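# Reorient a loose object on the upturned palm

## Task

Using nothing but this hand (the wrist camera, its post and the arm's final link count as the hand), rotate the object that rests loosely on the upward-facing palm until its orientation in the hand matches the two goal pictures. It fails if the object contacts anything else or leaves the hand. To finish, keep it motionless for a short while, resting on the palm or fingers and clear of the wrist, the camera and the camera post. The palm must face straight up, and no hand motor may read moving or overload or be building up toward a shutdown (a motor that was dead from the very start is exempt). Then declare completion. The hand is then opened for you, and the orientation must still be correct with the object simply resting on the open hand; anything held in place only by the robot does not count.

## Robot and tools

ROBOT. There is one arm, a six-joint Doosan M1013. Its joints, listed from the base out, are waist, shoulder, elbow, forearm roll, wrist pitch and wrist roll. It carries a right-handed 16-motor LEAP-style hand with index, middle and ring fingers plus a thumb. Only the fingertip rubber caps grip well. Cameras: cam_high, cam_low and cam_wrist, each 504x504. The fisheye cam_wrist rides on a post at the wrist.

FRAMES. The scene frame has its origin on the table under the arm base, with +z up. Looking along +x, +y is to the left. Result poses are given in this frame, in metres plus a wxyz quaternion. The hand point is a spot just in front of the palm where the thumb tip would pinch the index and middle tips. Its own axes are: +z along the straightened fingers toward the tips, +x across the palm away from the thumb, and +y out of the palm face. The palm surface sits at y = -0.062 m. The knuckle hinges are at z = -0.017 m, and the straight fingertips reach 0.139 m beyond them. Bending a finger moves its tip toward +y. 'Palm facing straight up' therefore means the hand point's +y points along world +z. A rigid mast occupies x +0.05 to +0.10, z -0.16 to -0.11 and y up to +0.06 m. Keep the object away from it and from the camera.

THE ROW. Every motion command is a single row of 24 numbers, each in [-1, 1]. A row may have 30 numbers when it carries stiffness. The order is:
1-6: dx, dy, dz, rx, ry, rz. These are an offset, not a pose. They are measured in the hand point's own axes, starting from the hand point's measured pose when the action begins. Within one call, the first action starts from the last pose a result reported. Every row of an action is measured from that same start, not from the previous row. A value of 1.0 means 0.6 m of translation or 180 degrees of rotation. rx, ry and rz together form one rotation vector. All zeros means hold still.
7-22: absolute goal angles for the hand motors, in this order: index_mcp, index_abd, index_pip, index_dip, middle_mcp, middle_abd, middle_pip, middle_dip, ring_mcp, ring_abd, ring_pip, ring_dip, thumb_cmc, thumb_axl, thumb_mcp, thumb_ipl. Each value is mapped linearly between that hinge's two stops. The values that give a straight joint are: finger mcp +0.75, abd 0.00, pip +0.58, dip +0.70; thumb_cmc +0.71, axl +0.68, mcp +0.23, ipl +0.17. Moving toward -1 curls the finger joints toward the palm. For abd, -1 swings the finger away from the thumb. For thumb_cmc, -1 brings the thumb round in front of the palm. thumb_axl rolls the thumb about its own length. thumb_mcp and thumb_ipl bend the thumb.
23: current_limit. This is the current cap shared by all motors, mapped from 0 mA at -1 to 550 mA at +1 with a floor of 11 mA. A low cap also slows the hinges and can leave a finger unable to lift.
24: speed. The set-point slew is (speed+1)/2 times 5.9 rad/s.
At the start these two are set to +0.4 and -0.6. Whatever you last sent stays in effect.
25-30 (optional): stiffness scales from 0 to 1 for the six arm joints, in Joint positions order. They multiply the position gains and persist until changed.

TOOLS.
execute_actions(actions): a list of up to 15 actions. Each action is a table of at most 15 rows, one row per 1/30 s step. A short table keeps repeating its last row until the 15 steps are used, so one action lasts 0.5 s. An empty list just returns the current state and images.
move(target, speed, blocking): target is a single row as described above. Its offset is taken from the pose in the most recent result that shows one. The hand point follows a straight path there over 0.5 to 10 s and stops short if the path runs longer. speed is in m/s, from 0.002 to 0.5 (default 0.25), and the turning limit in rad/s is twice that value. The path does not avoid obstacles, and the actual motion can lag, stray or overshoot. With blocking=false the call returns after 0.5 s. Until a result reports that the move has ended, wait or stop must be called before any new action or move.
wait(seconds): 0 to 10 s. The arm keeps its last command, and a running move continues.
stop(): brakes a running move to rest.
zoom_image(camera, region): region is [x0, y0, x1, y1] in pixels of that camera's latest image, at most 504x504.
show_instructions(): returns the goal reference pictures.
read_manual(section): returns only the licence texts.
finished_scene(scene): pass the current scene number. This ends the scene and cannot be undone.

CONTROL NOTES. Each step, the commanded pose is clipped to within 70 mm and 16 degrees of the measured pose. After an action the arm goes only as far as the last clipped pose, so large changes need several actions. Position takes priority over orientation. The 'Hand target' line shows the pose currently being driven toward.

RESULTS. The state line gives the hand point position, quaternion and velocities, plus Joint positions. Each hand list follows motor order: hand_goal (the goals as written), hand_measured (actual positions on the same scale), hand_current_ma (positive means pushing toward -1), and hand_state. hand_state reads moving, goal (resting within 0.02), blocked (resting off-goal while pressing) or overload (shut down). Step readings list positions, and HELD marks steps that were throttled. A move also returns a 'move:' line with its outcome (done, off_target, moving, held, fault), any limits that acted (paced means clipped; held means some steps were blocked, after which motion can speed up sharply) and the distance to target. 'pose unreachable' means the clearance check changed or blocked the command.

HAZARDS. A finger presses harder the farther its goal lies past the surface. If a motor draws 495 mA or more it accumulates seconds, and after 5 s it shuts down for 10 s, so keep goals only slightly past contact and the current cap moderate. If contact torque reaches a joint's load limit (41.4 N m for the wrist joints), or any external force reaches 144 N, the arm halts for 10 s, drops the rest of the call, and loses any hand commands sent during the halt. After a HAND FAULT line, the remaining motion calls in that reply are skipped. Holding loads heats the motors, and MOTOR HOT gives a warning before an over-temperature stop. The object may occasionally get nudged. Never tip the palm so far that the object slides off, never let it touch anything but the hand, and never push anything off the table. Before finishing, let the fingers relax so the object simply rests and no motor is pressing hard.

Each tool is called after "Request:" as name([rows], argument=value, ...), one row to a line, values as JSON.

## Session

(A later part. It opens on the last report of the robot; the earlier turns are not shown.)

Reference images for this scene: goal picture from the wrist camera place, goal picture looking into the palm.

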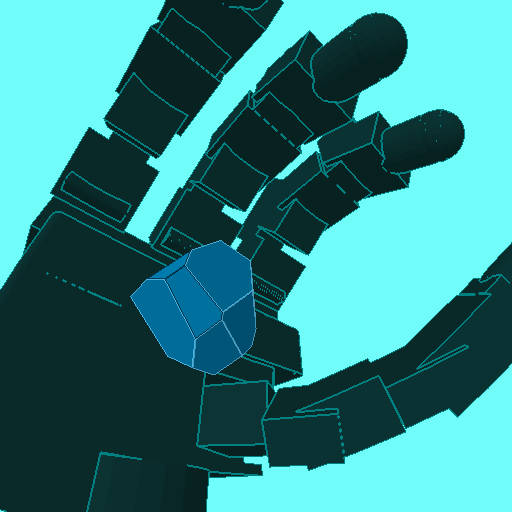

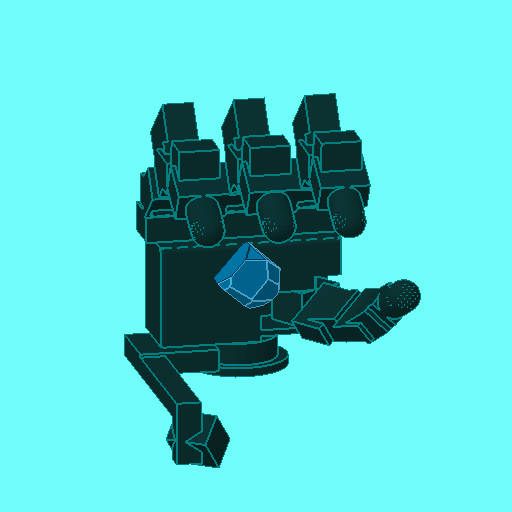

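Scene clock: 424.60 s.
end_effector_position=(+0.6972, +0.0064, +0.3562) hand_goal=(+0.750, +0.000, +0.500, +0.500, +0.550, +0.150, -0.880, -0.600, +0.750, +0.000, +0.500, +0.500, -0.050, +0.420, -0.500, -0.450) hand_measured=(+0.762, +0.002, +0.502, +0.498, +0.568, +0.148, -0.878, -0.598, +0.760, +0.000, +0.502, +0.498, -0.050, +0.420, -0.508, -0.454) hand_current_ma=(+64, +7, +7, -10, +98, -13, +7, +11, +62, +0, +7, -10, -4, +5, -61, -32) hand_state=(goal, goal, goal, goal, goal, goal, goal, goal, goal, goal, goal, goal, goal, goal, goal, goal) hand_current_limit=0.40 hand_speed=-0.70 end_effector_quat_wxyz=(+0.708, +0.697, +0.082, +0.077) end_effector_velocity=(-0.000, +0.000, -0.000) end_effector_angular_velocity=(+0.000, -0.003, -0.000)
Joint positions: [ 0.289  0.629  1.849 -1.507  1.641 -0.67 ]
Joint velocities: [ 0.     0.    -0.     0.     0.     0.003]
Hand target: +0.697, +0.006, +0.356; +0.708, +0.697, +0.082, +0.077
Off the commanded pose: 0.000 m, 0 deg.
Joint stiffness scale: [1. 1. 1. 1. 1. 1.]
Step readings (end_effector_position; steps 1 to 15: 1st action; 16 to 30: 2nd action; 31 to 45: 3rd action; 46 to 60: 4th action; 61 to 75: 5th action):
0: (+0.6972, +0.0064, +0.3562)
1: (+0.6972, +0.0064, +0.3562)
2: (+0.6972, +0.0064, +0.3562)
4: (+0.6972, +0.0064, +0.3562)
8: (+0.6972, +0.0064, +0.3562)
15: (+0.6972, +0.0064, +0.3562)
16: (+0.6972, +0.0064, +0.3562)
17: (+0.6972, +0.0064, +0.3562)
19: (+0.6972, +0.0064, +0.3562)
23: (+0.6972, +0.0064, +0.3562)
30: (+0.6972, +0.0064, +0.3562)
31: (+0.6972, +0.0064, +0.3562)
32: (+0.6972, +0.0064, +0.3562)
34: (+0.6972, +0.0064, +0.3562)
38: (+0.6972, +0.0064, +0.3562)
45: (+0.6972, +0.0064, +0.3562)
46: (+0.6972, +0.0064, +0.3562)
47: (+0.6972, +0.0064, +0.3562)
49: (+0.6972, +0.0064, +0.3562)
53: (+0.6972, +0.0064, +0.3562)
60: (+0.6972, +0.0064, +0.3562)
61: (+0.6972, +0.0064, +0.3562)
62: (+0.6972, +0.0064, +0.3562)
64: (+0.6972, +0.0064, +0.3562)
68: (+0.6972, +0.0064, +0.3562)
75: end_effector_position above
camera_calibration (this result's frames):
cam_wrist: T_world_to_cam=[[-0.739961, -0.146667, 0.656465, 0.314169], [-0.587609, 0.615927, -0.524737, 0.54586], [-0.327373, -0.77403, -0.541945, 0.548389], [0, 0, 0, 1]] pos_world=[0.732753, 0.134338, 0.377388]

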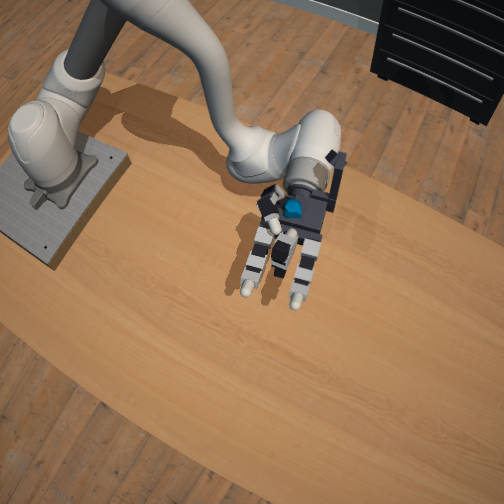

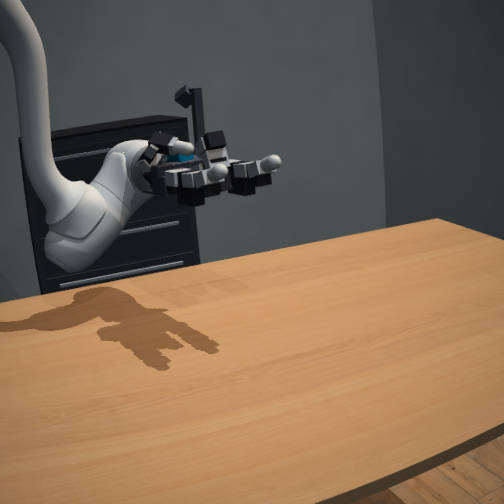

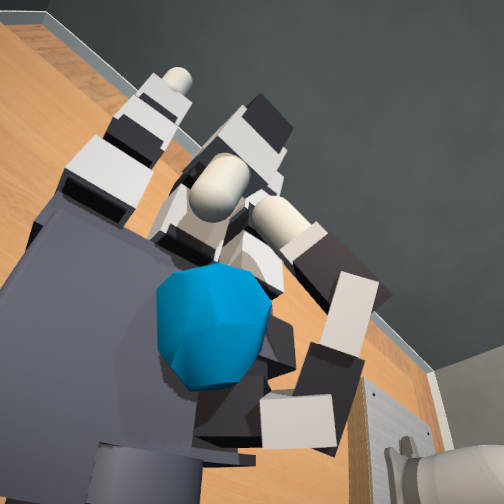

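Request:
execute_actions([
  [[0,0,0,0,0,0,0.75,0,0.5,0.5,0.13,0.25,-0.85,-0.44,0.75,0,0.5,0.5,-0.05,0.42,-0.5,-0.45,0.4,-0.7]],
  [[0,0,0,0,0,0,0.75,0,0.5,0.5,0.13,0.25,-0.85,-0.44,0.75,0,0.5,0.5,-0.05,0.42,-0.5,-0.45,0.4,-0.7]],
  [[0,0,0,0,0,0,0.75,0,0.5,0.5,0.0,0.25,-0.85,-0.3,0.75,0,0.5,0.5,-0.05,0.42,-0.5,-0.45,0.4,-0.8]],
  [[0,0,0,0,0,0,0.75,0,0.5,0.5,0.0,0.25,-0.85,-0.3,0.75,0,0.5,0.5,-0.05,0.42,-0.5,-0.45,0.4,-0.8]],
])

Request:
zoom_image(camera="cam_high", region=[230,150,370,290])

Scene clock: 436.20 s.
end_effector_position=(+0.6972, +0.0064, +0.3562) hand_goal=(+0.750, +0.000, +0.500, +0.500, +0.000, +0.250, -0.850, -0.300, +0.750, +0.000, +0.500, +0.500, -0.050, +0.420, -0.500, -0.450) hand_measured=(+0.762, +0.002, +0.502, +0.498, +0.026, +0.248, -0.856, -0.304, +0.760, +0.000, +0.502, +0.498, -0.042, +0.428, -0.502, -0.454) hand_current_ma=(+64, +7, +7, -10, +140, -13, -28, -19, +62, +0, +7, -10, +38, +49, -15, -32) hand_state=(goal, goal, goal, goal, blocked, goal, goal, goal, goal, goal, goal, goal, goal, goal, goal, goal) hand_current_limit=0.40 hand_speed=-0.80 end_effector_quat_wxyz=(+0.708, +0.697, +0.082, +0.077) end_effector_velocity=(-0.000, +0.000, -0.000) end_effector_angular_velocity=(+0.001, -0.001, +0.001)
Joint positions: [ 0.289  0.629  1.849 -1.507  1.641 -0.67 ]
Joint velocities: [ 0.     0.     0.    -0.    -0.001  0.001]
Hand target: +0.697, +0.006, +0.356; +0.708, +0.697, +0.082, +0.077
Off the commanded pose: 0.000 m, 0 deg.
Joint stiffness scale: [1. 1. 1. 1. 1. 1.]
Step readings (end_effector_position; steps 1 to 15: 1st action; 16 to 30: 2nd action; 31 to 45: 3rd action; 46 to 60: 4th action):
0: (+0.6972, +0.0064, +0.3562)
1: (+0.6972, +0.0064, +0.3562)
2: (+0.6972, +0.0064, +0.3562)
4: (+0.6972, +0.0064, +0.3562)
8: (+0.6972, +0.0064, +0.3562)
15: (+0.6972, +0.0064, +0.3562)
16: (+0.6972, +0.0064, +0.3562)
17: (+0.6972, +0.0064, +0.3562)
19: (+0.6972, +0.0064, +0.3562)
23: (+0.6972, +0.0064, +0.3562)
30: (+0.6972, +0.0064, +0.3562)
31: (+0.6972, +0.0064, +0.3562)
32: (+0.6972, +0.0064, +0.3562)
34: (+0.6972, +0.0064, +0.3562)
38: (+0.6972, +0.0064, +0.3562)
45: (+0.6972, +0.0064, +0.3562)
46: (+0.6972, +0.0064, +0.3562)
47: (+0.6972, +0.0064, +0.3562)
49: (+0.6972, +0.0064, +0.3562)
53: (+0.6972, +0.0064, +0.3562)
60: end_effector_position above
camera_calibration (this result's frames):
cam_wrist: T_world_to_cam=[[-0.739961, -0.146667, 0.656465, 0.314169], [-0.587609, 0.615927, -0.524737, 0.54586], [-0.327373, -0.77403, -0.541945, 0.548389], [0, 0, 0, 1]] pos_world=[0.732753, 0.134338, 0.377388]

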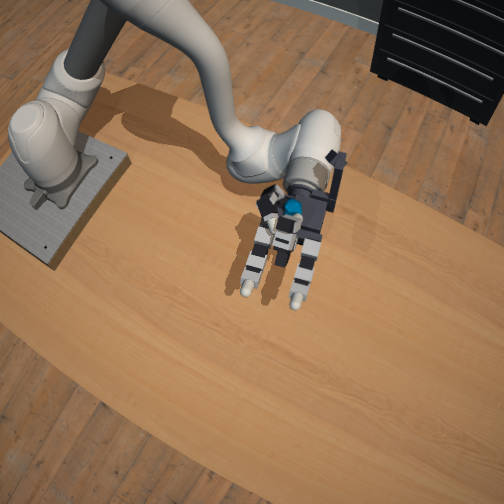

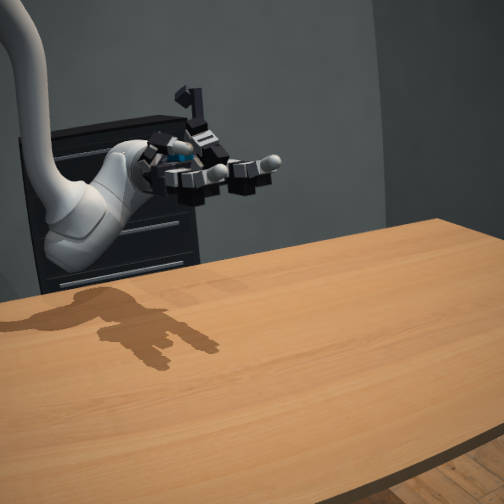

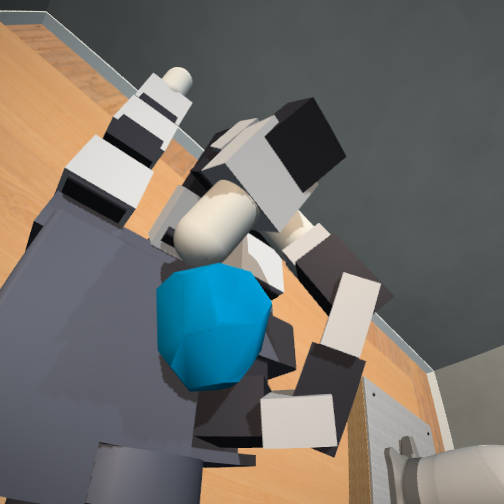

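Region (230, 150, 370, 290) of cam_high's 504x504 image, scaled by 3.600, with more detail than that image has.

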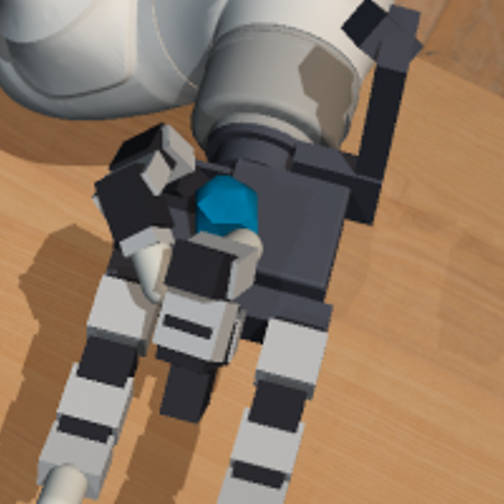

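Just at the +x corner. Push on, thumb eased away.

Request:
execute_actions([
  [[0,0,0,0,0,0,0.75,0,0.5,0.5,-0.16,0.25,-0.85,-0.14,0.75,0,0.5,0.5,0.1,0.5,-0.4,-0.3,0.4,-0.8]],
  [[0,0,0,0,0,0,0.75,0,0.5,0.5,-0.16,0.25,-0.85,-0.14,0.75,0,0.5,0.5,0.1,0.5,-0.4,-0.3,0.4,-0.8]],
])

Request:
zoom_image(camera="cam_high", region=[230,150,370,290])

Scene clock: 443.70 s.
end_effector_position=(+0.6972, +0.0064, +0.3562) hand_goal=(+0.750, +0.000, +0.500, +0.500, -0.160, +0.250, -0.850, -0.140, +0.750, +0.000, +0.500, +0.500, +0.100, +0.500, -0.400, -0.300) hand_measured=(+0.762, +0.002, +0.502, +0.498, -0.152, +0.248, -0.856, -0.144, +0.760, +0.000, +0.502, +0.498, +0.102, +0.502, -0.408, -0.304) hand_current_ma=(+64, +7, +7, -10, +39, -12, -28, -19, +62, +0, +7, -10, +11, +10, -55, -30) hand_state=(goal, goal, goal, goal, goal, goal, goal, goal, goal, goal, goal, goal, goal, goal, goal, goal) hand_current_limit=0.40 hand_speed=-0.80 end_effector_quat_wxyz=(+0.708, +0.697, +0.082, +0.077) end_effector_velocity=(+0.000, -0.000, +0.000) end_effector_angular_velocity=(-0.000, +0.001, -0.000)
Joint positions: [ 0.289  0.629  1.849 -1.507  1.641 -0.67 ]
Joint velocities: [-0.    -0.    -0.     0.     0.    -0.002]
Hand target: +0.697, +0.006, +0.356; +0.708, +0.697, +0.082, +0.077
Off the commanded pose: 0.000 m, 0 deg.
Joint stiffness scale: [1. 1. 1. 1. 1. 1.]
Step readings (end_effector_position; steps 1 to 15: 1st action; 16 to 30: 2nd action):
0: (+0.6972, +0.0064, +0.3562)
1: (+0.6972, +0.0064, +0.3562)
2: (+0.6972, +0.0064, +0.3562)
4: (+0.6972, +0.0064, +0.3562)
8: (+0.6972, +0.0064, +0.3562)
15: (+0.6972, +0.0064, +0.3562)
16: (+0.6972, +0.0064, +0.3562)
17: (+0.6972, +0.0064, +0.3562)
19: (+0.6972, +0.0064, +0.3562)
23: (+0.6972, +0.0064, +0.3562)
30: end_effector_position above
camera_calibration (this result's frames):
cam_wrist: T_world_to_cam=[[-0.739961, -0.146667, 0.656465, 0.314169], [-0.587609, 0.615927, -0.524737, 0.54586], [-0.327373, -0.77403, -0.541945, 0.548389], [0, 0, 0, 1]] pos_world=[0.732753, 0.134338, 0.377388]

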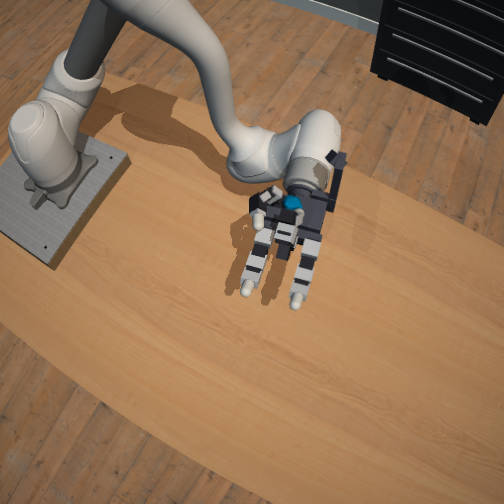

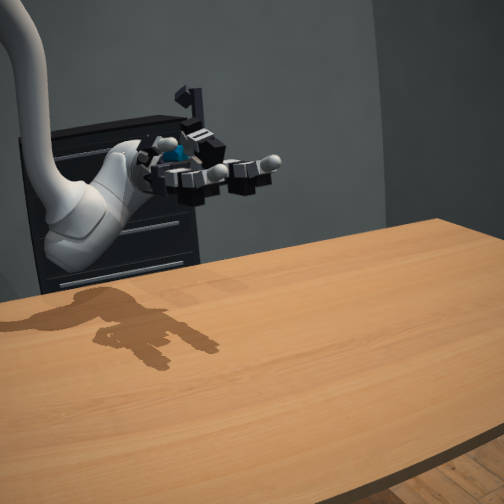

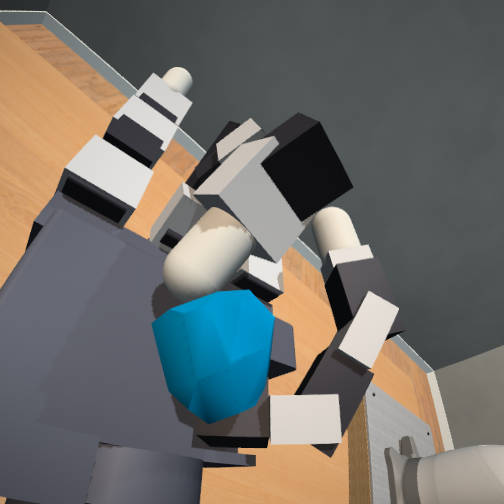

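Region (230, 150, 370, 290) of cam_high's 504x504 image, scaled by 3.600, with more detail than that image has.

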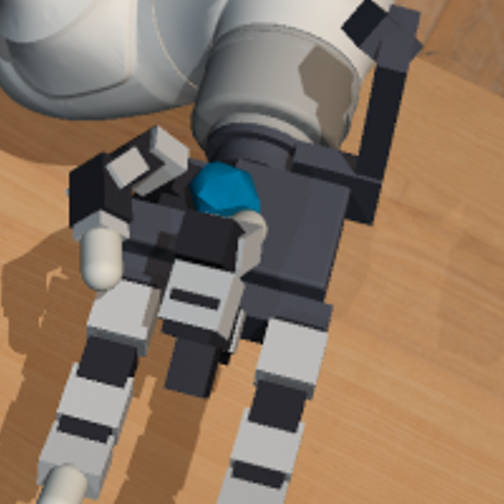

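Request:
execute_actions([
  [[0,0,0,0,0,0,-0.4,0.3,0.5,0.5,0.0,0.3,-0.85,-0.3,0.75,0,0.5,0.5,0.1,0.5,-0.2,-0.1,0.4,-0.6]],
  [[0,0,0,0,0,0,-0.4,0.3,0.5,0.5,0.0,0.3,-0.85,-0.3,0.75,0,0.5,0.5,0.1,0.5,-0.2,-0.1,0.4,-0.6]],
  [[0,0,0,0,0,0,-0.4,0.3,0.5,0.5,0.0,0.3,-0.85,-0.3,0.75,0,0.5,0.5,0.1,0.5,-0.2,-0.1,0.4,-0.6]],
])

Request:
move(target=[0,0,0,0.1,0,0,-0.4,0.3,0.5,0.5,0.0,0.3,-0.85,-0.3,0.75,0,0.5,0.5,0.1,0.5,-0.2,-0.1,0.4,-0.6], speed=0.08)

Scene clock: 452.23 s.
end_effector_position=(+0.6972, +0.0064, +0.3562) hand_goal=(-0.400, +0.300, +0.500, +0.500, +0.000, +0.300, -0.850, -0.300, +0.750, +0.000, +0.500, +0.500, +0.100, +0.500, -0.200, -0.100) hand_measured=(-0.394, +0.298, +0.502, +0.498, +0.000, +0.298, -0.856, -0.298, +0.760, +0.000, +0.502, +0.498, +0.104, +0.502, -0.206, -0.104) hand_current_ma=(+34, -6, +7, -10, +5, -13, -28, +12, +62, +0, +7, -10, +23, +10, -38, -25) hand_state=(goal, goal, goal, goal, goal, goal, goal, goal, goal, goal, goal, goal, goal, goal, goal, goal) hand_current_limit=0.40 hand_speed=-0.60 end_effector_quat_wxyz=(+0.708, +0.697, +0.082, +0.077) end_effector_velocity=(-0.000, -0.000, -0.000) end_effector_angular_velocity=(+0.000, +0.001, -0.000)
Joint positions: [ 0.289  0.629  1.849 -1.507  1.641 -0.67 ]
Joint velocities: [-0.    -0.     0.     0.    -0.    -0.001]
Hand target: +0.697, +0.006, +0.356; +0.708, +0.697, +0.082, +0.077
Off the commanded pose: 0.000 m, 0 deg.
Joint stiffness scale: [1. 1. 1. 1. 1. 1.]
Step readings (end_effector_position; steps 1 to 15: 1st action; 16 to 30: 2nd action; 31 to 45: 3rd action):
0: (+0.6972, +0.0064, +0.3562)
1: (+0.6972, +0.0064, +0.3562)
2: (+0.6972, +0.0064, +0.3562)
4: (+0.6972, +0.0064, +0.3562)
8: (+0.6972, +0.0064, +0.3562)
15: (+0.6972, +0.0064, +0.3562)
16: (+0.6972, +0.0064, +0.3562)
17: (+0.6972, +0.0064, +0.3562)
19: (+0.6972, +0.0064, +0.3562)
23: (+0.6972, +0.0064, +0.3562)
30: (+0.6972, +0.0064, +0.3562)
31: (+0.6972, +0.0064, +0.3562)
32: (+0.6972, +0.0064, +0.3562)
34: (+0.6972, +0.0064, +0.3562)
38: (+0.6972, +0.0064, +0.3562)
45: end_effector_position above
camera_calibration (this result's frames):
cam_wrist: T_world_to_cam=[[-0.739961, -0.146667, 0.656465, 0.314169], [-0.587609, 0.615927, -0.524737, 0.54586], [-0.327373, -0.77403, -0.541945, 0.548389], [0, 0, 0, 1]] pos_world=[0.732753, 0.134338, 0.377388]

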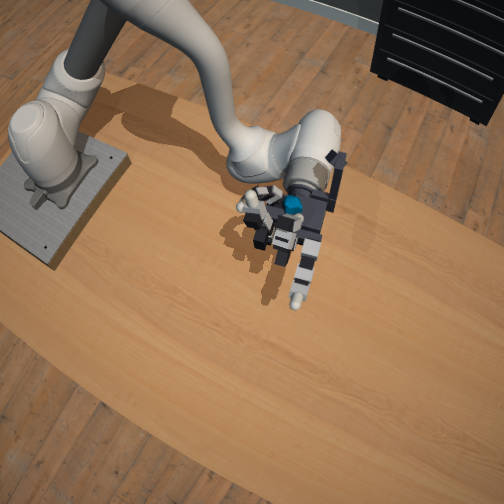

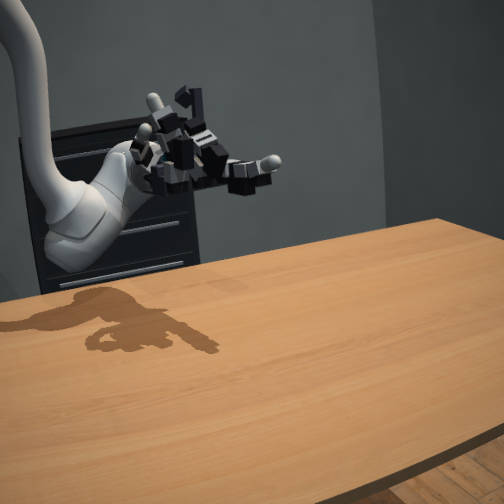

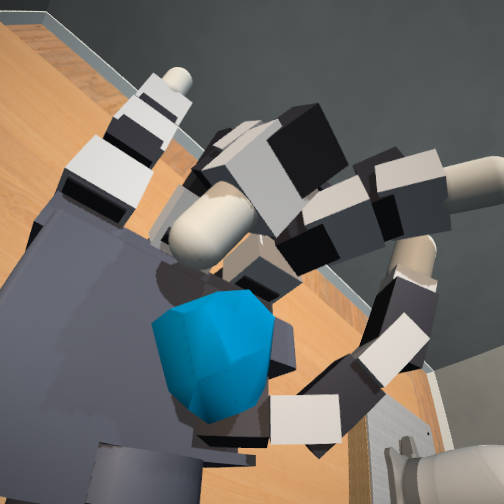

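Scene clock: 454.50 s.
end_effector_position=(+0.6949, +0.0044, +0.3557) hand_goal=(-0.400, +0.300, +0.500, +0.500, +0.000, +0.300, -0.850, -0.300, +0.750, +0.000, +0.500, +0.500, +0.100, +0.500, -0.200, -0.100) hand_measured=(-0.394, +0.298, +0.502, +0.498, +0.002, +0.298, -0.856, -0.298, +0.760, +0.000, +0.502, +0.498, +0.104, +0.502, -0.206, -0.104) hand_current_ma=(+33, -6, +7, -10, +16, -12, -28, +11, +62, +0, +7, -10, +24, +10, -38, -25) hand_state=(goal, goal, goal, goal, goal, goal, goal, goal, goal, goal, goal, goal, goal, goal, goal, goal) hand_current_limit=0.40 hand_speed=-0.60 end_effector_quat_wxyz=(+0.594, +0.797, +0.092, +0.060) end_effector_velocity=(-0.001, -0.000, -0.001) end_effector_angular_velocity=(+0.008, +0.002, -0.001)
Joint positions: [ 0.308  0.533  1.823 -1.281  1.453 -0.8  ]
Joint velocities: [ 0.    -0.002 -0.     0.007 -0.004 -0.003]
Hand target: +0.697, +0.006, +0.356; +0.590, +0.800, +0.093, +0.063
Off the commanded pose: 0.003 m, 1 deg.
Joint stiffness scale: [1. 1. 1. 1. 1. 1.]
move: done
camera_calibration (this result's frames):
cam_wrist: T_world_to_cam=[[-0.695255, -0.332607, 0.637176, 0.289135], [-0.610399, 0.741302, -0.279076, 0.473349], [-0.379517, -0.582961, -0.718417, 0.643999], [0, 0, 0, 1]] pos_world=[0.734364, 0.120699, 0.41053]

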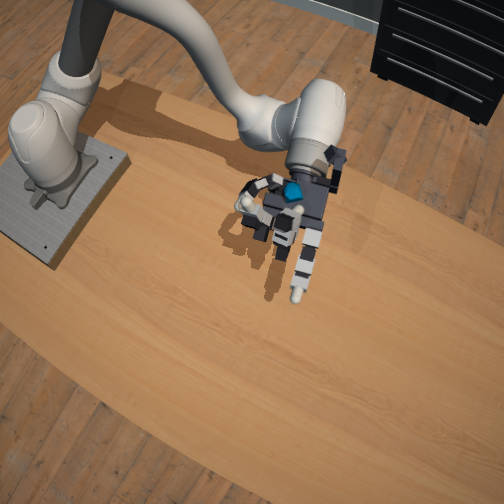

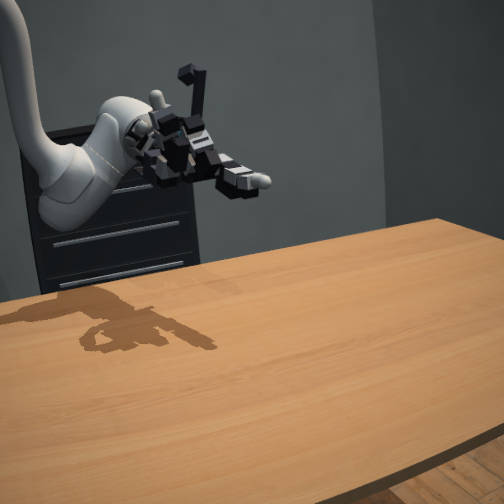

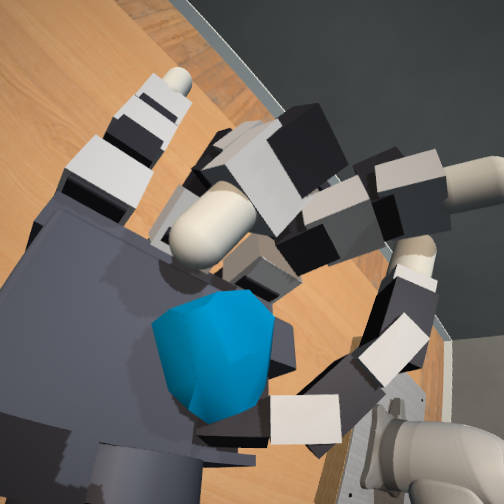

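Request:
move(target=[0,0,0,0.035,0,0,-0.4,0.3,0.5,0.5,0.0,0.3,-0.85,-0.3,0.75,0,0.5,0.5,0.1,0.5,-0.2,-0.1,0.4,-0.6], speed=0.03)

Request:
zoom_image(camera="cam_high", region=[230,130,370,270])

Scene clock: 459.90 s.
end_effector_position=(+0.6925, +0.0042, +0.3550) hand_goal=(-0.400, +0.300, +0.500, +0.500, +0.000, +0.300, -0.850, -0.300, +0.750, +0.000, +0.500, +0.500, +0.100, +0.500, -0.200, -0.100) hand_measured=(-0.394, +0.298, +0.502, +0.498, +0.004, +0.298, -0.856, -0.298, +0.760, +0.000, +0.502, +0.498, +0.104, +0.502, -0.206, -0.104) hand_current_ma=(+33, -6, +7, -10, +20, -12, -28, +10, +62, +0, +7, -10, +24, +10, -38, -25) hand_state=(goal, goal, goal, goal, goal, goal, goal, goal, goal, goal, goal, goal, goal, goal, goal, goal) hand_current_limit=0.40 hand_speed=-0.60 end_effector_quat_wxyz=(+0.554, +0.825, +0.095, +0.052) end_effector_velocity=(+0.000, +0.000, -0.000) end_effector_angular_velocity=(+0.007, +0.001, -0.001)
Joint positions: [ 0.308  0.502  1.813 -1.197  1.402 -0.854]
Joint velocities: [ 0.    -0.001 -0.001  0.006 -0.003 -0.003]
Hand target: +0.695, +0.004, +0.356; +0.550, +0.828, +0.095, +0.055
Off the commanded pose: 0.002 m, 1 deg.
Joint stiffness scale: [1. 1. 1. 1. 1. 1.]
move: done
camera_calibration (this result's frames):
cam_wrist: T_world_to_cam=[[-0.679956, -0.389868, 0.621017, 0.283177], [-0.612861, 0.767153, -0.189415, 0.441666], [-0.402568, -0.509391, -0.760565, 0.673091], [0, 0, 0, 1]] pos_world=[0.734192, 0.114443, 0.41973]

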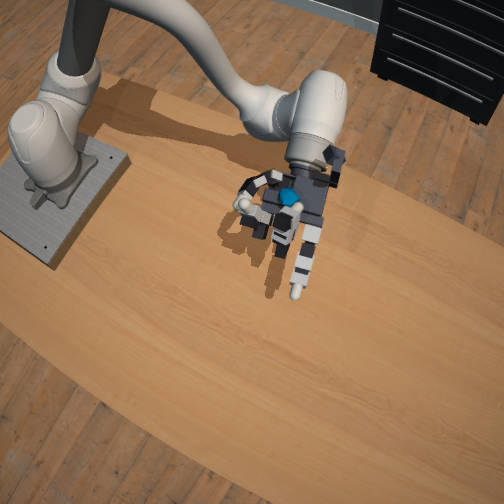

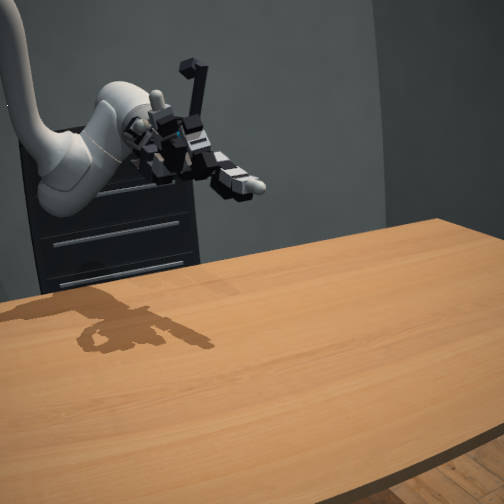

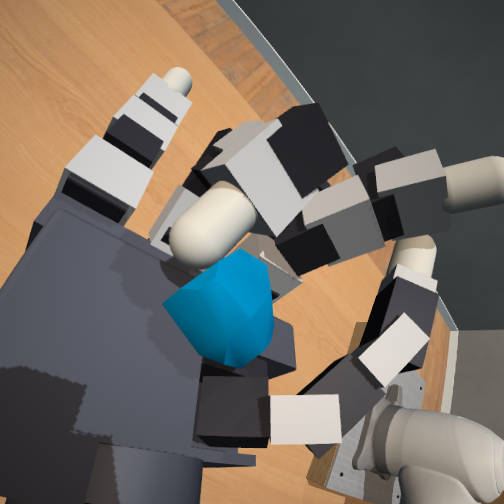

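Region (230, 130, 370, 270) of cam_high's 504x504 image, scaled by 3.600, with more detail than that image has.

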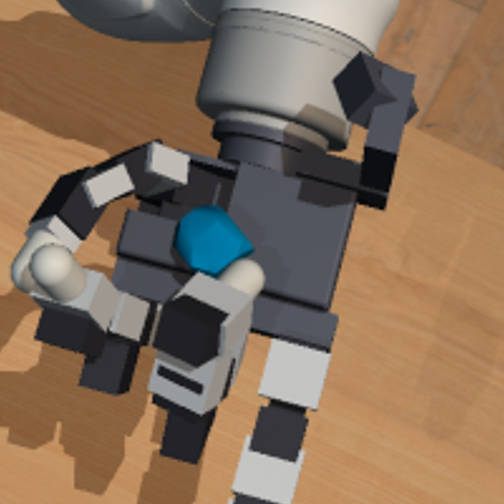

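Request:
move(target=[0,0,0,-0.127,0,0.006,-0.4,0.3,0.5,0.5,0.0,0.3,-0.85,-0.3,0.75,0,0.5,0.5,0.1,0.5,-0.2,-0.1,0.4,-0.6], speed=0.1)

Request:
execute_actions([
  [[0,0,0,0,0,0,0.75,0,0.5,0.5,0.55,0.3,-0.85,-0.55,0.75,0,0.5,0.5,0.1,0.5,-0.2,-0.1,0.4,-0.6]],
  [[0,0,0,0,0,0,0.75,0,0.5,0.5,0.55,0.3,-0.85,-0.55,0.75,0,0.5,0.5,0.1,0.5,-0.2,-0.1,0.4,-0.6]],
  [[0,0,0,0,0,0,0.75,0,0.5,0.5,0.75,0,0.5,0.5,0.75,0,0.5,0.5,0.6,0.68,0.23,0.17,0.4,-0.6]],
  [[0,0,0,0,0,0,0.75,0,0.5,0.5,0.75,0,0.5,0.5,0.75,0,0.5,0.5,0.6,0.68,0.23,0.17,0.4,-0.6]],
  [[0,0,0,0,0,0,0.75,0,0.5,0.5,0.75,0,0.5,0.5,0.75,0,0.5,0.5,0.6,0.68,0.23,0.17,0.4,-0.6]],
  [[0,0,0,0,0,0,0.75,0,0.5,0.5,0.75,0,0.5,0.5,0.75,0,0.5,0.5,0.6,0.68,0.23,0.17,0.4,-0.6]],
])

Request:
zoom_image(camera="cam_high", region=[230,150,370,290])

Scene clock: 478.93 s.
end_effector_position=(+0.6946, +0.0054, +0.3554) hand_goal=(-0.400, +0.300, +0.500, +0.500, +0.000, +0.300, -0.850, -0.300, +0.750, +0.000, +0.500, +0.500, +0.100, +0.500, -0.200, -0.100) hand_measured=(-0.394, +0.298, +0.502, +0.498, +0.004, +0.298, -0.856, -0.298, +0.760, +0.000, +0.502, +0.498, +0.104, +0.502, -0.206, -0.104) hand_current_ma=(+33, -5, +7, -10, +22, -12, -28, +10, +62, +0, +7, -10, +25, +10, -38, -25) hand_state=(goal, goal, goal, goal, goal, goal, goal, goal, goal, goal, goal, goal, goal, goal, goal, goal) hand_current_limit=0.40 hand_speed=-0.60 end_effector_quat_wxyz=(+0.702, +0.704, +0.076, +0.077) end_effector_velocity=(-0.000, +0.000, +0.001) end_effector_angular_velocity=(-0.010, -0.003, +0.000)
Joint positions: [ 0.29   0.625  1.848 -1.49   1.635 -0.664]
Joint velocities: [-0.001  0.002  0.001 -0.007  0.007  0.003]
Hand target: +0.693, +0.004, +0.355; +0.706, +0.700, +0.075, +0.075
Off the commanded pose: 0.003 m, 1 deg.
Joint stiffness scale: [1. 1. 1. 1. 1. 1.]
move: done
camera_calibration (this result's frames):
cam_wrist: T_world_to_cam=[[-0.745961, -0.151803, 0.648458, 0.319681], [-0.578439, 0.630249, -0.517874, 0.535643], [-0.330076, -0.761408, -0.55795, 0.553905], [0, 0, 0, 1]] pos_world=[0.731137, 0.132687, 0.379147]

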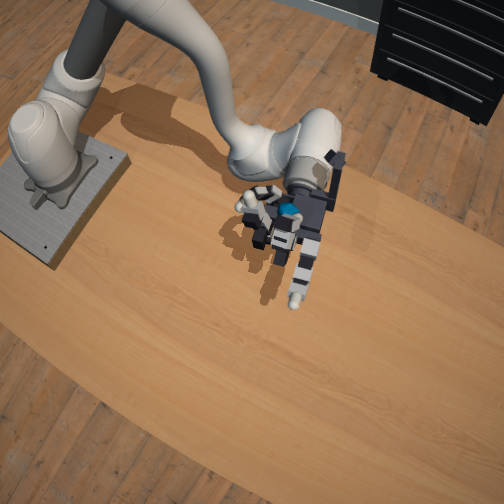

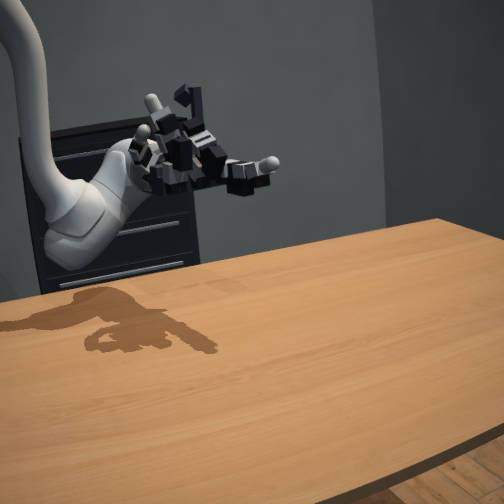

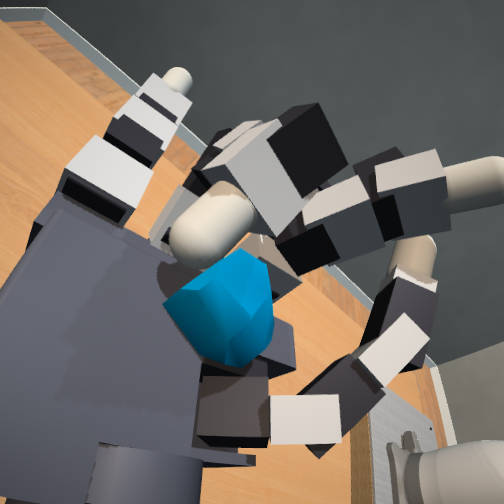

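Scene clock: 481.93 s.
end_effector_position=(+0.6946, +0.0054, +0.3554) hand_goal=(+0.750, +0.000, +0.500, +0.500, +0.750, +0.000, +0.500, +0.500, +0.750, +0.000, +0.500, +0.500, +0.600, +0.680, +0.230, +0.170) hand_measured=(+0.760, +0.002, +0.502, +0.498, +0.760, +0.002, +0.500, +0.498, +0.760, +0.000, +0.502, +0.498, +0.610, +0.680, +0.228, +0.168) hand_current_ma=(+57, +14, +7, -10, +53, +14, +3, -11, +62, +0, +7, -10, +56, -1, -14, -13) hand_state=(goal, goal, goal, goal, goal, goal, goal, goal, goal, goal, goal, goal, goal, goal, goal, goal) hand_current_limit=0.40 hand_speed=-0.60 end_effector_quat_wxyz=(+0.702, +0.704, +0.076, +0.077) end_effector_velocity=(+0.000, +0.000, -0.001) end_effector_angular_velocity=(+0.000, +0.001, +0.001)
Joint positions: [ 0.29   0.625  1.848 -1.49   1.635 -0.664]
Joint velocities: [ 0.     0.001  0.     0.    -0.001  0.   ]
Hand target: +0.695, +0.005, +0.355; +0.702, +0.704, +0.076, +0.077
Off the commanded pose: 0.000 m, 0 deg.
Joint stiffness scale: [1. 1. 1. 1. 1. 1.]
Step readings (end_effector_position; steps 1 to 15: 1st action; 16 to 30: 2nd action; 31 to 45: 3rd action; 46 to 60: 4th action; 61 to 75: 5th action; 76 to 90: 6th action):
0: (+0.6946, +0.0054, +0.3554)
1: (+0.6946, +0.0054, +0.3554)
2: (+0.6946, +0.0054, +0.3554)
4: (+0.6946, +0.0054, +0.3554)
8: (+0.6946, +0.0054, +0.3554)
15: (+0.6946, +0.0054, +0.3554)
16: (+0.6946, +0.0054, +0.3554)
17: (+0.6946, +0.0054, +0.3554)
19: (+0.6946, +0.0054, +0.3554)
23: (+0.6946, +0.0054, +0.3554)
30: (+0.6946, +0.0054, +0.3554)
31: (+0.6946, +0.0054, +0.3554)
32: (+0.6946, +0.0054, +0.3554)
34: (+0.6946, +0.0054, +0.3554)
38: (+0.6946, +0.0054, +0.3554)
45: (+0.6946, +0.0054, +0.3554)
46: (+0.6946, +0.0054, +0.3554)
47: (+0.6946, +0.0054, +0.3554)
49: (+0.6946, +0.0054, +0.3554)
53: (+0.6946, +0.0054, +0.3554)
60: (+0.6946, +0.0054, +0.3554)
61: (+0.6946, +0.0054, +0.3554)
62: (+0.6946, +0.0054, +0.3554)
64: (+0.6946, +0.0054, +0.3554)
68: (+0.6946, +0.0054, +0.3554)
75: (+0.6946, +0.0054, +0.3554)
76: (+0.6946, +0.0054, +0.3554)
77: (+0.6946, +0.0054, +0.3554)
79: (+0.6946, +0.0054, +0.3554)
83: (+0.6946, +0.0054, +0.3554)
90: end_effector_position above
camera_calibration (this result's frames):
cam_wrist: T_world_to_cam=[[-0.746008, -0.151707, 0.648427, 0.319713], [-0.578402, 0.630174, -0.518008, 0.535672], [-0.330037, -0.761489, -0.557862, 0.553857], [0, 0, 0, 1]] pos_world=[0.731135, 0.132693, 0.379148]

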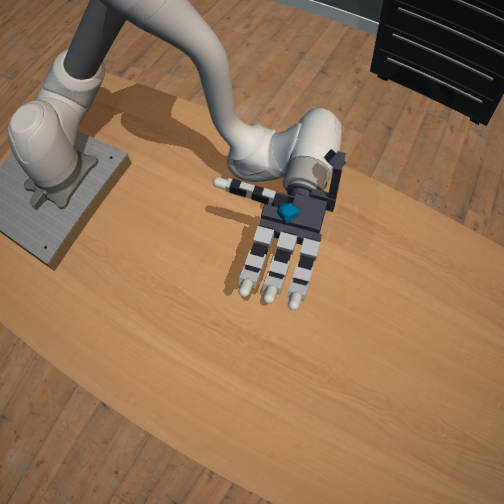

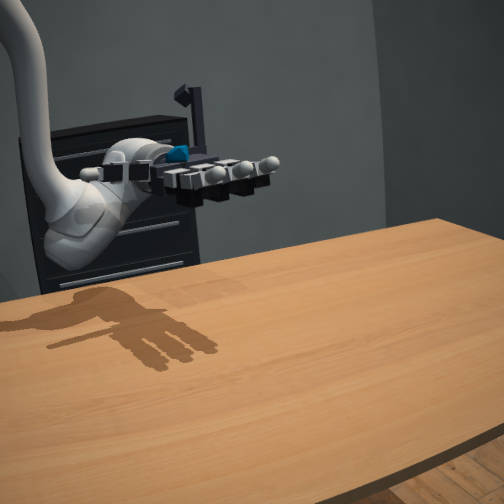

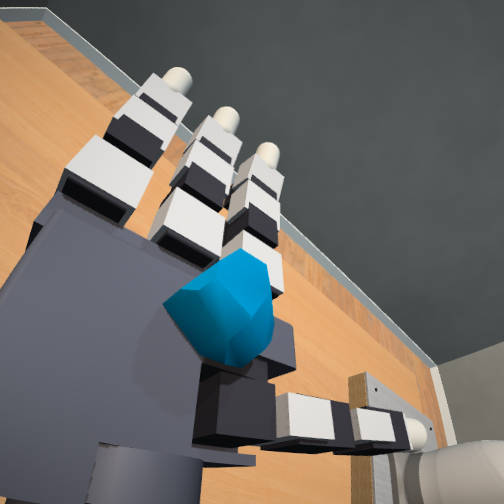

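Region (230, 150, 370, 290) of cam_high's 504x504 image, scaled by 3.600, with more detail than that image has.

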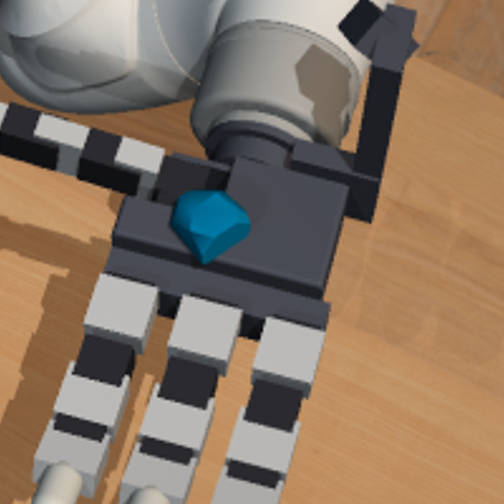

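Matches the goal.

Request:
finished_scene(scene=2)

The scene is finished: the task was done.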